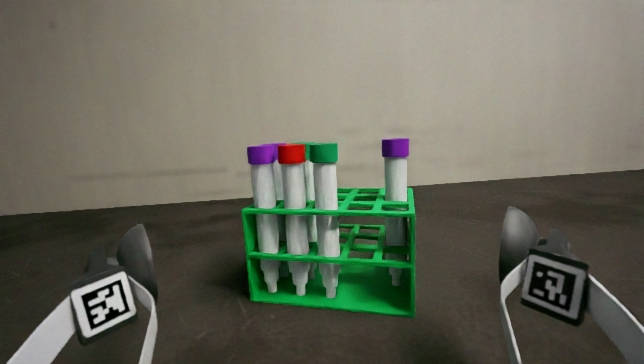

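>>> execute_actions(actions=[{"r2":{"joints":{"arm_m":0.39,"lift_m":0.86}},"r1":{"base":{"rotate_rad":0.9}}}], cameras=[])

>>> execute_actions(actions=[{"r2":{"joints":{"gripper_m":0.09}},"r1":{"base":{"translate_m":0.8},"joints":{"head_pan_rad":0}}}], cameras=[])

>>> execute_actions(actions=[{"r2":{"joints":{"lift_m":0.92,"arm_m":0,"head_pan_rad":-3.14,"head_tilt_rad":-0.3}}}], cameras=["r2_wrist_camera","r2_nav_camera"])

Scene clock: 50.20 s.
r1.base_odometry: x=+1.632 y=-0.230 heading=-0.350 (m, m, rad; r1's odometry frame)
r1.turned_by_wheels: +0.900 (rad since the last result)
r1.turned_by_imu: +0.485 (rad since the last result)
r1.base_tilt: forward=+0.5 right=+1.6 (deg)
r1.lidar_m: - - 0.15 0.19 1.52 0.66 1.68 2.01 1.72 2.39 0.15 -
r1.head_depth_mm: 1937 2034 2127 2239 2301 1825 1428 / 2096 2194 2302 2453 2480 1831 1419 / 2279 2405 2532 2674 2483 1817 1415 / 2467 2639 2806 2996 2469 1804 1407 / 2567 2721 2871 3092 2480 1805 1410 / 2328 2452 2617 2790 2450 1830 1390 / - - - - - - -
r1.base_status: done
r1.joint_positions: lift_m=+0.280 arm_m=+0.000 wrist_yaw_rad=+2.918 wrist_pitch_rad=-0.527 wrist_roll_rad=-0.020 gripper_m=+0.037 head_pan_rad=-1.581 head_tilt_rad=-0.299
r1.joint_status: not commanded
r1.motor_effort: left_wheel=+3(33) right_wheel=+2(51) lift_m=+30(30) arm_m=-1(0) wrist_yaw_rad=+0(27) wrist_pitch_rad=+7(8) wrist_roll_rad=+1(1) gripper_m=+0(1) head_pan_rad=+4(43) head_tilt_rad=+0(15) (%)
r1.hand_pose: x=+0.0252 y=+0.0590 z=+0.2691 quat_wxyz=(+0.258, +0.692, +0.110, +0.665) (m; r1's base frame)
r1.wrist_depth_mm: - - - 224 131 92 71 / - - 995 249 138 96 74 / 819 - 753 282 147 100 76 / 647 630 632 319 158 105 79 / 532 539 546 310 159 111 82 / 473 - - 295 - 117 85 / - - - - 219 119 89
r2.base_odometry: x=-0.089 y=+0.620 heading=+3.140 (m, m, rad; r2's odometry frame)
r2.turned_by_wheels: +0.000 (rad since the last result)
r2.turned_by_imu: -0.001 (rad since the last result)
r2.base_tilt: forward=+1.2 right=+0.6 (deg)
r2.lidar_m: 0.70 0.71 0.92 2.10 2.61 2.02 1.91 0.87 0.59 0.55 0.56 0.71
r2.head_depth_mm: 1014 1100 1187 856 - 763 855 / 1006 1097 1177 1035 644 738 850 / 1000 1087 1169 - 644 719 834 / 996 1076 1166 779 647 714 818 / 991 1066 1150 874 648 705 807 / 980 1064 1160 876 647 696 793 / 970 1056 1155 883 627 688 780
r2.base_status: not commanded
r2.joint_positions: lift_m=+0.861 arm_m=+0.390 wrist_yaw_rad=+0.001 wrist_pitch_rad=-0.022 wrist_roll_rad=+0.001 gripper_m=+0.179 head_pan_rad=-1.563 head_tilt_rad=-0.494
r2.joint_status: all done
r2.motor_effort: left_wheel=-4(3) right_wheel=+2(2) lift_m=+13(13) arm_m=+4(4) wrist_yaw_rad=-1(1) wrist_pitch_rad=+7(8) wrist_roll_rad=+0(0) gripper_m=+1(1) head_pan_rad=-3(3) head_tilt_rad=-2(2) (%)
r2.hand_pose: x=-0.0212 y=-0.7902 z=+0.9696 quat_wxyz=(+0.707, +0.008, -0.707, -0.008) (m; r2's base frame)
r2.wrist_depth_mm: 489 498 512 510 521 549 558 / 501 503 524 526 540 560 571 / 512 516 530 542 557 567 597 / 516 534 108 103 566 516 590 / 420 405 118 104 135 110 324 / 286 125 114 104 106 100 234 / 187 176 120 119 118 114 167
pictures: none
No camera images: the call's "cameras" was empty. Leave "cameras" out to get every camera's image.

Scene clock: 54.57 s.
r1.base_odometry: x=+2.384 y=-0.503 heading=-0.349 (m, m, rad; r1's odometry frame)
r1.turned_by_wheels: +0.001 (rad since the last result)
r1.turned_by_imu: -1.045 (rad since the last result)
r1.base_tilt: forward=+0.5 right=+1.6 (deg)
r1.lidar_m: - - 0.15 0.20 2.54 2.01 1.66 0.80 1.83 2.16 0.15 -
r1.head_depth_mm: - - - - - - - / - - - - - - - / - - - - - - - / - - - - - - - / - - - - - - - / - - - - - - - / - - - - - - -
r1.base_status: translate_m off_target (by the wheels' count: +0.7998 of +0.8000)
r1.joint_positions: lift_m=+0.280 arm_m=+0.000 wrist_yaw_rad=+2.977 wrist_pitch_rad=-0.531 wrist_roll_rad=-0.020 gripper_m=+0.037 head_pan_rad=+0.008 head_tilt_rad=-0.269
r1.joint_status: all done
r1.on_its_own: wrist_yaw_rad is held at +2.964, not at its first target +2.918, by its stall guard, which is not easing now; left_wheel is at rest, and its effort (+33) is outside its rest range (-18 to +18)
r1.motor_effort: left_wheel=+33(77) right_wheel=+6(56) lift_m=+32(37) arm_m=-1(1) wrist_yaw_rad=-10(21) wrist_pitch_rad=+8(11) wrist_roll_rad=+0(1) gripper_m=+4(9) head_pan_rad=-3(65) head_tilt_rad=-10(22) (%)
r1.hand_pose: x=+0.0130 y=+0.0608 z=+0.2682 quat_wxyz=(+0.240, +0.688, +0.131, +0.672) (m; r1's base frame)
r1.wrist_depth_mm: - - - 409 134 80 58 / - - - 454 139 82 59 / 789 796 794 523 145 84 59 / 652 631 631 585 151 86 60 / 534 521 - 522 144 89 62 / 465 - - - 132 91 63 / - - - - 177 92 64
r2.base_odometry: x=-0.089 y=+0.620 heading=+3.140 (m, m, rad; r2's odometry frame)
r2.turned_by_wheels: +0.000 (rad since the last result)
r2.turned_by_imu: -0.001 (rad since the last result)
r2.base_tilt: forward=+1.3 right=+0.8 (deg)
r2.lidar_m: 0.70 0.71 0.92 2.10 2.61 1.24 1.91 0.87 0.59 0.55 0.56 0.71
r2.head_depth_mm: 1014 1103 1190 857 - 764 861 / 1009 1094 1175 1029 642 736 845 / 1005 1083 1170 - 648 721 831 / 990 1083 1163 781 648 713 819 / 986 1073 1155 872 652 704 805 / 983 1064 1163 875 648 697 795 / 974 1056 1149 885 629 684 779
r2.base_status: not commanded
r2.joint_positions: lift_m=+0.861 arm_m=+0.390 wrist_yaw_rad=+0.001 wrist_pitch_rad=-0.022 wrist_roll_rad=+0.001 gripper_m=+0.104 head_pan_rad=-1.563 head_tilt_rad=-0.494
r2.joint_status: gripper_m off_target (ended at +0.104, target +0.090)
r2.on_its_own: gripper_m is held at +0.103, not at your +0.090, by its stall guard, which is still easing
r2.motor_effort: left_wheel=-3(3) right_wheel=+2(2) lift_m=+12(13) arm_m=+5(5) wrist_yaw_rad=-1(1) wrist_pitch_rad=+7(7) wrist_roll_rad=+0(0) gripper_m=-21(99) head_pan_rad=-3(3) head_tilt_rad=-2(2) (%)
r2.hand_pose: x=-0.0212 y=-0.7902 z=+0.9696 quat_wxyz=(+0.707, +0.008, -0.707, -0.008) (m; r2's base frame)
r2.wrist_depth_mm: 489 493 501 517 526 544 556 / 499 512 523 528 552 562 566 / 507 531 524 551 562 570 593 / 531 526 115 549 477 579 589 / 414 406 120 119 117 360 322 / 272 137 125 111 104 94 226 / 198 181 127 119 117 167 174
pictures: none
No camera images: the call's "cameras" was empty. Leave "cameras" out to get every camera's image.

Scene clock: 58.63 s.
r1.base_odometry: x=+2.384 y=-0.503 heading=-0.349 (m, m, rad; r1's odometry frame)
r1.turned_by_wheels: +0.000 (rad since the last result)
r1.turned_by_imu: +0.000 (rad since the last result)
r1.base_tilt: forward=+0.5 right=+1.6 (deg)
r1.lidar_m: - - 0.15 0.20 2.55 2.01 1.65 0.80 1.82 2.16 0.15 -
r1.head_depth_mm: - - - - - - - / - - - - - - - / - - - - - - - / - - - - - - - / - - - - - - - / - - - - - - - / - - - - - - -
r1.base_status: not commanded
r1.joint_positions: lift_m=+0.280 arm_m=+0.000 wrist_yaw_rad=+2.977 wrist_pitch_rad=-0.531 wrist_roll_rad=-0.020 gripper_m=+0.037 head_pan_rad=+0.008 head_tilt_rad=-0.269
r1.joint_status: not commanded
r1.on_its_own: wrist_yaw_rad is held at +2.964, not at its first target +2.918, by its stall guard, which is not easing now; left_wheel is at rest, and its effort (+33) is outside its rest range (-18 to +18)
r1.motor_effort: left_wheel=+33(33) right_wheel=+6(6) lift_m=+32(32) arm_m=-2(1) wrist_yaw_rad=-10(10) wrist_pitch_rad=+9(8) wrist_roll_rad=+0(0) gripper_m=+4(5) head_pan_rad=-3(3) head_tilt_rad=-11(11) (%)
r1.hand_pose: x=+0.0130 y=+0.0608 z=+0.2682 quat_wxyz=(+0.240, +0.688, +0.131, +0.672) (m; r1's base frame)
r1.wrist_depth_mm: - - - 402 134 80 57 / - - - 462 139 82 58 / 813 791 781 533 144 84 59 / 641 641 637 579 151 86 60 / 536 530 - 528 144 89 62 / 470 - - - 132 91 63 / - - - - 177 92 64
r2.base_odometry: x=-0.089 y=+0.620 heading=+3.140 (m, m, rad; r2's odometry frame)
r2.turned_by_wheels: +0.000 (rad since the last result)
r2.turned_by_imu: +0.000 (rad since the last result)
r2.base_tilt: forward=+1.2 right=+0.7 (deg)
r2.lidar_m: 0.70 0.71 0.92 2.10 2.61 1.23 1.91 0.87 0.59 0.55 0.56 0.71
r2.head_depth_mm: 1721 1817 1908 2008 2121 1980 - / 1715 1787 1908 2037 2160 2098 - / 1700 1799 1894 2027 2150 2053 - / 1692 1780 1885 2011 2123 1993 1545 / 1682 1771 1872 1992 2088 2004 1549 / 1671 1760 1850 1972 2116 2003 1550 / 1654 1745 1855 1948 2053 2021 1563
r2.base_status: not commanded
r2.joint_positions: lift_m=+0.919 arm_m=+0.000 wrist_yaw_rad=+0.001 wrist_pitch_rad=-0.030 wrist_roll_rad=+0.001 gripper_m=+0.107 head_pan_rad=-3.133 head_tilt_rad=-0.310
r2.joint_status: all done
r2.on_its_own: gripper_m is held at +0.106, not at your +0.090, by its stall guard, which is not easing now
r2.motor_effort: left_wheel=-4(4) right_wheel=+2(2) lift_m=+30(32) arm_m=-6(9) wrist_yaw_rad=-1(0) wrist_pitch_rad=+10(10) wrist_roll_rad=+0(0) gripper_m=-19(20) head_pan_rad=-3(36) head_tilt_rad=+5(18) (%)
r2.hand_pose: x=-0.0212 y=-0.4008 z=+1.0264 quat_wxyz=(+0.707, +0.011, -0.707, -0.011) (m; r2's base frame)
r2.wrist_depth_mm: 806 821 845 881 899 906 921 / 829 827 851 920 947 957 949 / 846 851 875 905 906 955 - / 862 865 117 729 701 836 774 / 601 576 122 118 117 516 458 / 394 137 124 110 105 94 346 / 298 299 126 119 118 370 376
pictures: r2_nav_camera (sideways: a quarter turn counterclockwise sets it upright), r2_wrist_camera
Images, in order (width x height): r2_nav_camera 672x504, r2_wrist_camera 644x364.

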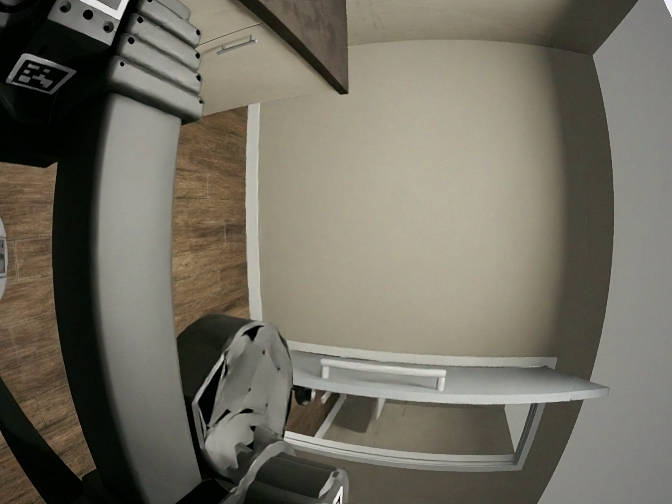

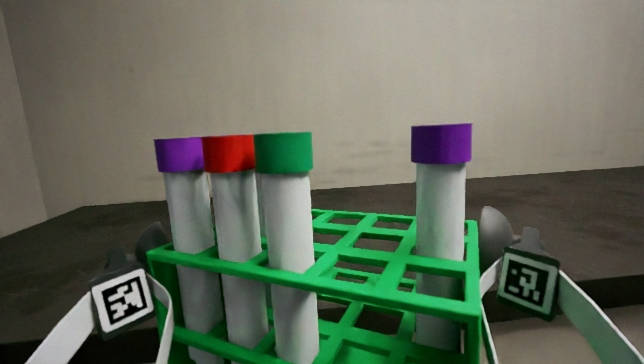

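>>> execute_actions(actions=[{"r2":{"base":{"rotate_rad":1.57},"joints":{"head_pan_rad":0,"wrist_yaw_rad":1.57}}}], cameras=[])

>>> execute_actions(actions=[{"r2":{"base":{"translate_m":1.0}}}], cameras=[])

>>> execute_actions(actions=[{"r2":{"base":{"translate_m":0.45}}}], cameras=[])

>>> execute_actions(actions=[{"r2":{"base":{"rotate_rad":1.57}}}], cameras=["r2_nav_camera"])

Scene clock: 68.40 s.
r1.base_odometry: x=+2.384 y=-0.503 heading=-0.349 (m, m, rad; r1's odometry frame)
r1.turned_by_wheels: +0.000 (rad since the last result)
r1.turned_by_imu: +0.001 (rad since the last result)
r1.base_tilt: forward=+0.5 right=+1.5 (deg)
r1.lidar_m: - - 0.15 0.20 2.55 2.01 1.66 0.80 1.82 2.15 0.15 -
r1.head_depth_mm: - - - - - - - / - - - - - - - / - - - - - - - / - - - - - - - / - - - - - - - / - - - - - - - / - - - - - - -
r1.base_status: not commanded
r1.joint_positions: lift_m=+0.280 arm_m=+0.000 wrist_yaw_rad=+2.977 wrist_pitch_rad=-0.531 wrist_roll_rad=-0.020 gripper_m=+0.037 head_pan_rad=+0.008 head_tilt_rad=-0.269
r1.joint_status: not commanded
r1.on_its_own: wrist_yaw_rad is held at +2.964, not at its first target +2.918, by its stall guard, which is not easing now; left_wheel is at rest, and its effort (+33) is outside its rest range (-18 to +18)
r1.motor_effort: left_wheel=+33(33) right_wheel=+6(6) lift_m=+32(32) arm_m=-1(1) wrist_yaw_rad=-10(9) wrist_pitch_rad=+8(8) wrist_roll_rad=+0(0) gripper_m=+4(4) head_pan_rad=-3(2) head_tilt_rad=-11(11) (%)
r1.hand_pose: x=+0.0130 y=+0.0608 z=+0.2682 quat_wxyz=(+0.240, +0.688, +0.131, +0.672) (m; r1's base frame)
r1.wrist_depth_mm: - - - 403 134 80 58 / - - - 461 139 82 58 / 800 788 800 516 145 84 59 / 641 628 639 565 151 86 60 / 542 528 - 523 143 89 61 / 474 - - - 133 91 63 / - - - - 177 93 64
r2.base_odometry: x=-0.089 y=+0.620 heading=-1.574 (m, m, rad; r2's odometry frame)
r2.turned_by_wheels: +1.570 (rad since the last result)
r2.turned_by_imu: +1.574 (rad since the last result)
r2.base_tilt: forward=+1.2 right=+0.8 (deg)
r2.lidar_m: 2.15 2.62 1.24 1.91 0.86 0.59 0.55 0.56 0.72 0.70 0.71 0.93
r2.head_depth_mm: 1699 1713 1749 1782 1821 1818 1544 / 2258 2368 2422 2499 2514 1980 1538 / 2287 2432 2578 2719 2803 1988 1545 / 2300 2419 2552 2695 2758 1996 1560 / 2275 2374 2500 2652 2779 2011 1557 / 2253 2349 2497 2644 2732 2009 1560 / 2226 2362 2480 2618 2694 2016 1562
r2.base_status: done
r2.joint_positions: lift_m=+0.919 arm_m=+0.000 wrist_yaw_rad=+1.568 wrist_pitch_rad=-0.030 wrist_roll_rad=+0.001 gripper_m=+0.107 head_pan_rad=-0.007 head_tilt_rad=-0.310
r2.joint_status: all done
r2.on_its_own: gripper_m is held at +0.106, not at your +0.090, by its stall guard, which is not easing now
r2.motor_effort: left_wheel=-4(10) right_wheel=+3(8) lift_m=+31(30) arm_m=-5(5) wrist_yaw_rad=+2(7) wrist_pitch_rad=+10(10) wrist_roll_rad=+0(0) gripper_m=-20(20) head_pan_rad=+3(35) head_tilt_rad=+3(3) (%)
r2.hand_pose: x=+0.2340 y=-0.1462 z=+1.0264 quat_wxyz=(+0.508, +0.507, -0.493, +0.491) (m; r2's base frame)
r2.wrist_depth_mm: - - - - - 755 538 / - - - - - 781 546 / - - - - - 749 553 / - - 117 - - 789 554 / - - 123 119 116 720 564 / - 140 125 111 105 94 550 / - - 127 120 118 737 602
pictures: none
No camera images: the call's "cameras" was empty. Leave "cameras" out to get every camera's image.

Scene clock: 79.50 s.
r1.base_odometry: x=+2.384 y=-0.503 heading=-0.349 (m, m, rad; r1's odometry frame)
r1.turned_by_wheels: +0.000 (rad since the last result)
r1.turned_by_imu: +0.001 (rad since the last result)
r1.base_tilt: forward=+0.5 right=+1.5 (deg)
r1.lidar_m: - - 0.15 0.20 2.55 2.01 1.66 0.80 1.82 2.16 0.15 -
r1.head_depth_mm: - - - - - - - / - - - - - - - / - - - - - - - / - - - - - - - / - - - - - - - / - - - - - - - / - - - - - - -
r1.base_status: not commanded
r1.joint_positions: lift_m=+0.280 arm_m=+0.000 wrist_yaw_rad=+2.977 wrist_pitch_rad=-0.531 wrist_roll_rad=-0.020 gripper_m=+0.037 head_pan_rad=+0.008 head_tilt_rad=-0.269
r1.joint_status: not commanded
r1.on_its_own: wrist_yaw_rad is held at +2.964, not at its first target +2.918, by its stall guard, which is not easing now; left_wheel is at rest, and its effort (+33) is outside its rest range (-18 to +18)
r1.motor_effort: left_wheel=+33(33) right_wheel=+6(6) lift_m=+32(32) arm_m=-1(0) wrist_yaw_rad=-11(9) wrist_pitch_rad=+8(8) wrist_roll_rad=+0(0) gripper_m=+4(4) head_pan_rad=-3(3) head_tilt_rad=-11(11) (%)
r1.hand_pose: x=+0.0130 y=+0.0608 z=+0.2682 quat_wxyz=(+0.240, +0.688, +0.131, +0.672) (m; r1's base frame)
r1.wrist_depth_mm: - - - 402 134 80 58 / - - - 460 139 82 59 / 787 808 779 518 145 84 59 / 639 657 621 593 151 86 60 / 539 529 - 522 144 88 62 / 475 - - - 133 91 63 / - - - - 176 93 64
r2.base_odometry: x=-0.092 y=-0.380 heading=-1.574 (m, m, rad; r2's odometry frame)
r2.turned_by_wheels: +0.000 (rad since the last result)
r2.turned_by_imu: -0.008 (rad since the last result)
r2.base_tilt: forward=+1.2 right=+0.8 (deg)
r2.lidar_m: 1.56 1.59 2.07 1.51 1.35 1.66 1.54 0.96 0.67 0.63 0.64 0.83
r2.head_depth_mm: 1382 1452 1533 1570 1594 1635 1497 / 1376 1461 1535 1630 1750 1826 1529 / 1377 1445 1533 1610 1731 1819 1548 / 1366 1439 1522 1600 1721 1812 1542 / 1357 1423 1503 1599 1705 1781 1554 / 1345 1402 1486 1580 1678 1775 1553 / 1336 1400 1467 1556 1658 1760 1558
r2.base_status: done
r2.joint_positions: lift_m=+0.919 arm_m=+0.000 wrist_yaw_rad=+1.568 wrist_pitch_rad=-0.030 wrist_roll_rad=+0.001 gripper_m=+0.107 head_pan_rad=-0.007 head_tilt_rad=-0.310
r2.joint_status: not commanded
r2.on_its_own: gripper_m is held at +0.106, not at your +0.090, by its stall guard, which is not easing now
r2.motor_effort: left_wheel=-3(5) right_wheel=+1(8) lift_m=+31(30) arm_m=-5(5) wrist_yaw_rad=+2(3) wrist_pitch_rad=+10(10) wrist_roll_rad=+0(0) gripper_m=-20(19) head_pan_rad=+3(3) head_tilt_rad=+4(4) (%)
r2.hand_pose: x=+0.2340 y=-0.1462 z=+1.0264 quat_wxyz=(+0.508, +0.507, -0.493, +0.491) (m; r2's base frame)
r2.wrist_depth_mm: - - - - - 640 464 / - - - - - 668 476 / - - - - - 637 477 / - - 116 - - 692 485 / - - 121 118 116 617 490 / - 137 124 111 105 94 479 / - - 127 120 119 631 527
pictures: none
No camera images: the call's "cameras" was empty. Leave "cameras" out to get every camera's image.

Scene clock: 85.10 s.
r1.base_odometry: x=+2.384 y=-0.503 heading=-0.349 (m, m, rad; r1's odometry frame)
r1.turned_by_wheels: +0.000 (rad since the last result)
r1.turned_by_imu: +0.000 (rad since the last result)
r1.base_tilt: forward=+0.5 right=+1.6 (deg)
r1.lidar_m: - - 0.15 0.20 2.54 2.01 1.66 0.80 1.83 2.15 0.15 -
r1.head_depth_mm: - - - - - - - / - - - - - - - / - - - - - - - / - - - - - - - / - - - - - - - / - - - - - - - / - - - - - - -
r1.base_status: not commanded
r1.joint_positions: lift_m=+0.280 arm_m=+0.000 wrist_yaw_rad=+2.977 wrist_pitch_rad=-0.531 wrist_roll_rad=-0.020 gripper_m=+0.037 head_pan_rad=+0.008 head_tilt_rad=-0.269
r1.joint_status: not commanded
r1.on_its_own: wrist_yaw_rad is held at +2.964, not at its first target +2.918, by its stall guard, which is not easing now; left_wheel is at rest, and its effort (+32) is outside its rest range (-18 to +18)
r1.motor_effort: left_wheel=+32(33) right_wheel=+6(6) lift_m=+32(32) arm_m=-1(1) wrist_yaw_rad=-10(10) wrist_pitch_rad=+8(8) wrist_roll_rad=+0(0) gripper_m=+4(4) head_pan_rad=-3(3) head_tilt_rad=-12(11) (%)
r1.hand_pose: x=+0.0130 y=+0.0608 z=+0.2682 quat_wxyz=(+0.240, +0.688, +0.131, +0.672) (m; r1's base frame)
r1.wrist_depth_mm: - - - 404 134 80 57 / - - - 451 139 82 58 / 792 807 786 528 145 84 59 / 650 638 626 567 151 86 61 / 539 530 - 526 143 89 62 / 476 - - - 133 91 63 / - - - - 178 92 64
r2.base_odometry: x=-0.094 y=-0.830 heading=-1.574 (m, m, rad; r2's odometry frame)
r2.turned_by_wheels: +0.000 (rad since the last result)
r2.turned_by_imu: -0.004 (rad since the last result)
r2.base_tilt: forward=+1.2 right=+0.8 (deg)
r2.lidar_m: 1.11 1.13 1.47 2.04 1.45 2.14 1.99 0.91 0.63 0.59 0.60 0.78
r2.head_depth_mm: 976 1031 1092 1161 1240 1322 1398 / 973 1024 1078 1148 1225 1307 1393 / 965 1015 1073 1133 1206 1288 1382 / 963 1011 1061 1125 1197 1274 1366 / 952 1001 1054 1118 1188 1268 1363 / 936 986 1034 1100 1158 1249 1337 / 929 974 1032 1096 1147 1246 1334
r2.base_status: done
r2.joint_positions: lift_m=+0.919 arm_m=+0.000 wrist_yaw_rad=+1.568 wrist_pitch_rad=-0.030 wrist_roll_rad=+0.001 gripper_m=+0.107 head_pan_rad=-0.007 head_tilt_rad=-0.310
r2.joint_status: not commanded
r2.on_its_own: gripper_m is held at +0.106, not at your +0.090, by its stall guard, which is not easing now
r2.motor_effort: left_wheel=-2(4) right_wheel=+0(7) lift_m=+30(30) arm_m=-5(5) wrist_yaw_rad=+2(3) wrist_pitch_rad=+10(10) wrist_roll_rad=+0(0) gripper_m=-20(20) head_pan_rad=+3(3) head_tilt_rad=+3(4) (%)
r2.hand_pose: x=+0.2340 y=-0.1462 z=+1.0264 quat_wxyz=(+0.508, +0.507, -0.493, +0.491) (m; r2's base frame)
r2.wrist_depth_mm: 885 894 944 977 986 614 433 / 901 915 968 - - 626 434 / 930 936 - - - 584 445 / 981 - 116 - - 634 452 / - - 122 118 116 577 444 / - 137 125 111 105 94 428 / - - 127 120 119 596 479
pictures: none
No camera images: the call's "cameras" was empty. Leave "cameras" out to get every camera's image.

Scene clock: 88.53 s.
r1.base_odometry: x=+2.384 y=-0.503 heading=-0.349 (m, m, rad; r1's odometry frame)
r1.turned_by_wheels: +0.000 (rad since the last result)
r1.turned_by_imu: +0.000 (rad since the last result)
r1.base_tilt: forward=+0.5 right=+1.5 (deg)
r1.lidar_m: - - 0.15 0.20 2.54 2.01 1.66 0.80 1.82 2.15 0.15 -
r1.head_depth_mm: - - - - - - - / - - - - - - - / - - - - - - - / - - - - - - - / - - - - - - - / - - - - - - - / - - - - - - -
r1.base_status: not commanded
r1.joint_positions: lift_m=+0.280 arm_m=+0.000 wrist_yaw_rad=+2.977 wrist_pitch_rad=-0.531 wrist_roll_rad=-0.020 gripper_m=+0.037 head_pan_rad=+0.008 head_tilt_rad=-0.269
r1.joint_status: not commanded
r1.on_its_own: wrist_yaw_rad is held at +2.964, not at its first target +2.918, by its stall guard, which is not easing now; left_wheel is at rest, and its effort (+33) is outside its rest range (-18 to +18)
r1.motor_effort: left_wheel=+33(33) right_wheel=+6(6) lift_m=+32(32) arm_m=+0(1) wrist_yaw_rad=-10(10) wrist_pitch_rad=+8(8) wrist_roll_rad=+0(0) gripper_m=+4(4) head_pan_rad=-3(3) head_tilt_rad=-12(11) (%)
r1.hand_pose: x=+0.0130 y=+0.0608 z=+0.2682 quat_wxyz=(+0.240, +0.688, +0.131, +0.672) (m; r1's base frame)
r1.wrist_depth_mm: - - - 401 134 80 58 / - - - 450 139 82 59 / 810 796 775 534 145 84 59 / 658 637 626 592 151 86 60 / 537 533 - 514 144 88 62 / 472 - - - 133 90 63 / - - - - 178 92 64
r2.base_odometry: x=-0.094 y=-0.830 heading=-0.004 (m, m, rad; r2's odometry frame)
r2.turned_by_wheels: +1.570 (rad since the last result)
r2.turned_by_imu: +1.575 (rad since the last result)
r2.base_tilt: forward=+1.2 right=+0.6 (deg)
r2.lidar_m: 2.03 1.46 2.13 1.99 0.90 0.62 0.59 0.60 0.78 1.11 1.14 1.48
r2.head_depth_mm: 1817 1926 2027 2136 2286 1985 1546 / 1822 1911 2023 2160 2271 2003 1532 / 1788 1893 2011 2118 2253 1991 1542 / 3806 3989 - - 2823 1988 1546 / 3699 3973 - - 2833 2004 1555 / 3725 3971 - - 2215 1969 1554 / 3757 3860 - 1975 1931 1952 1559
r2.base_status: done
r2.joint_positions: lift_m=+0.919 arm_m=+0.000 wrist_yaw_rad=+1.568 wrist_pitch_rad=-0.030 wrist_roll_rad=+0.001 gripper_m=+0.107 head_pan_rad=-0.007 head_tilt_rad=-0.310
r2.joint_status: not commanded
r2.on_its_own: gripper_m is held at +0.106, not at your +0.090, by its stall guard, which is not easing now
r2.motor_effort: left_wheel=-4(9) right_wheel=+2(7) lift_m=+30(30) arm_m=-5(5) wrist_yaw_rad=+2(2) wrist_pitch_rad=+10(10) wrist_roll_rad=+0(0) gripper_m=-19(19) head_pan_rad=+3(3) head_tilt_rad=+4(4) (%)
r2.hand_pose: x=+0.2340 y=-0.1462 z=+1.0264 quat_wxyz=(+0.508, +0.507, -0.493, +0.491) (m; r2's base frame)
r2.wrist_depth_mm: - - - - - - 964 / - - - - - - 922 / - - - - - - 939 / - - 116 - - - 937 / - - 120 118 116 - - / - 136 125 111 104 94 960 / - - 127 120 118 - -
pictures: r2_nav_camera (sideways: a quarter turn counterclockwise sets it upright)
Images, in order (width x height): r2_nav_camera 672x504.

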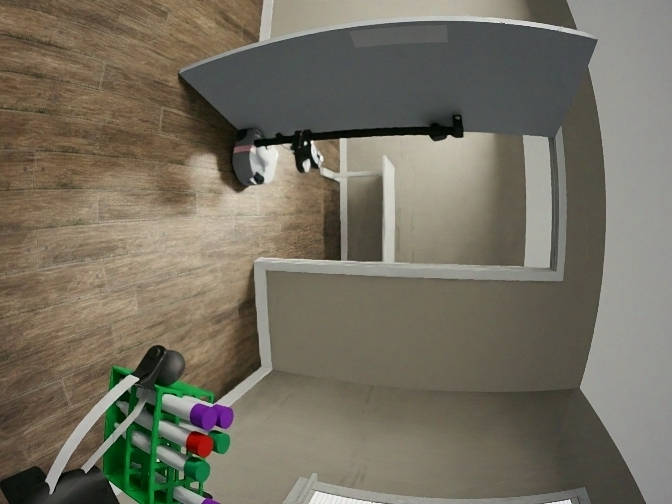

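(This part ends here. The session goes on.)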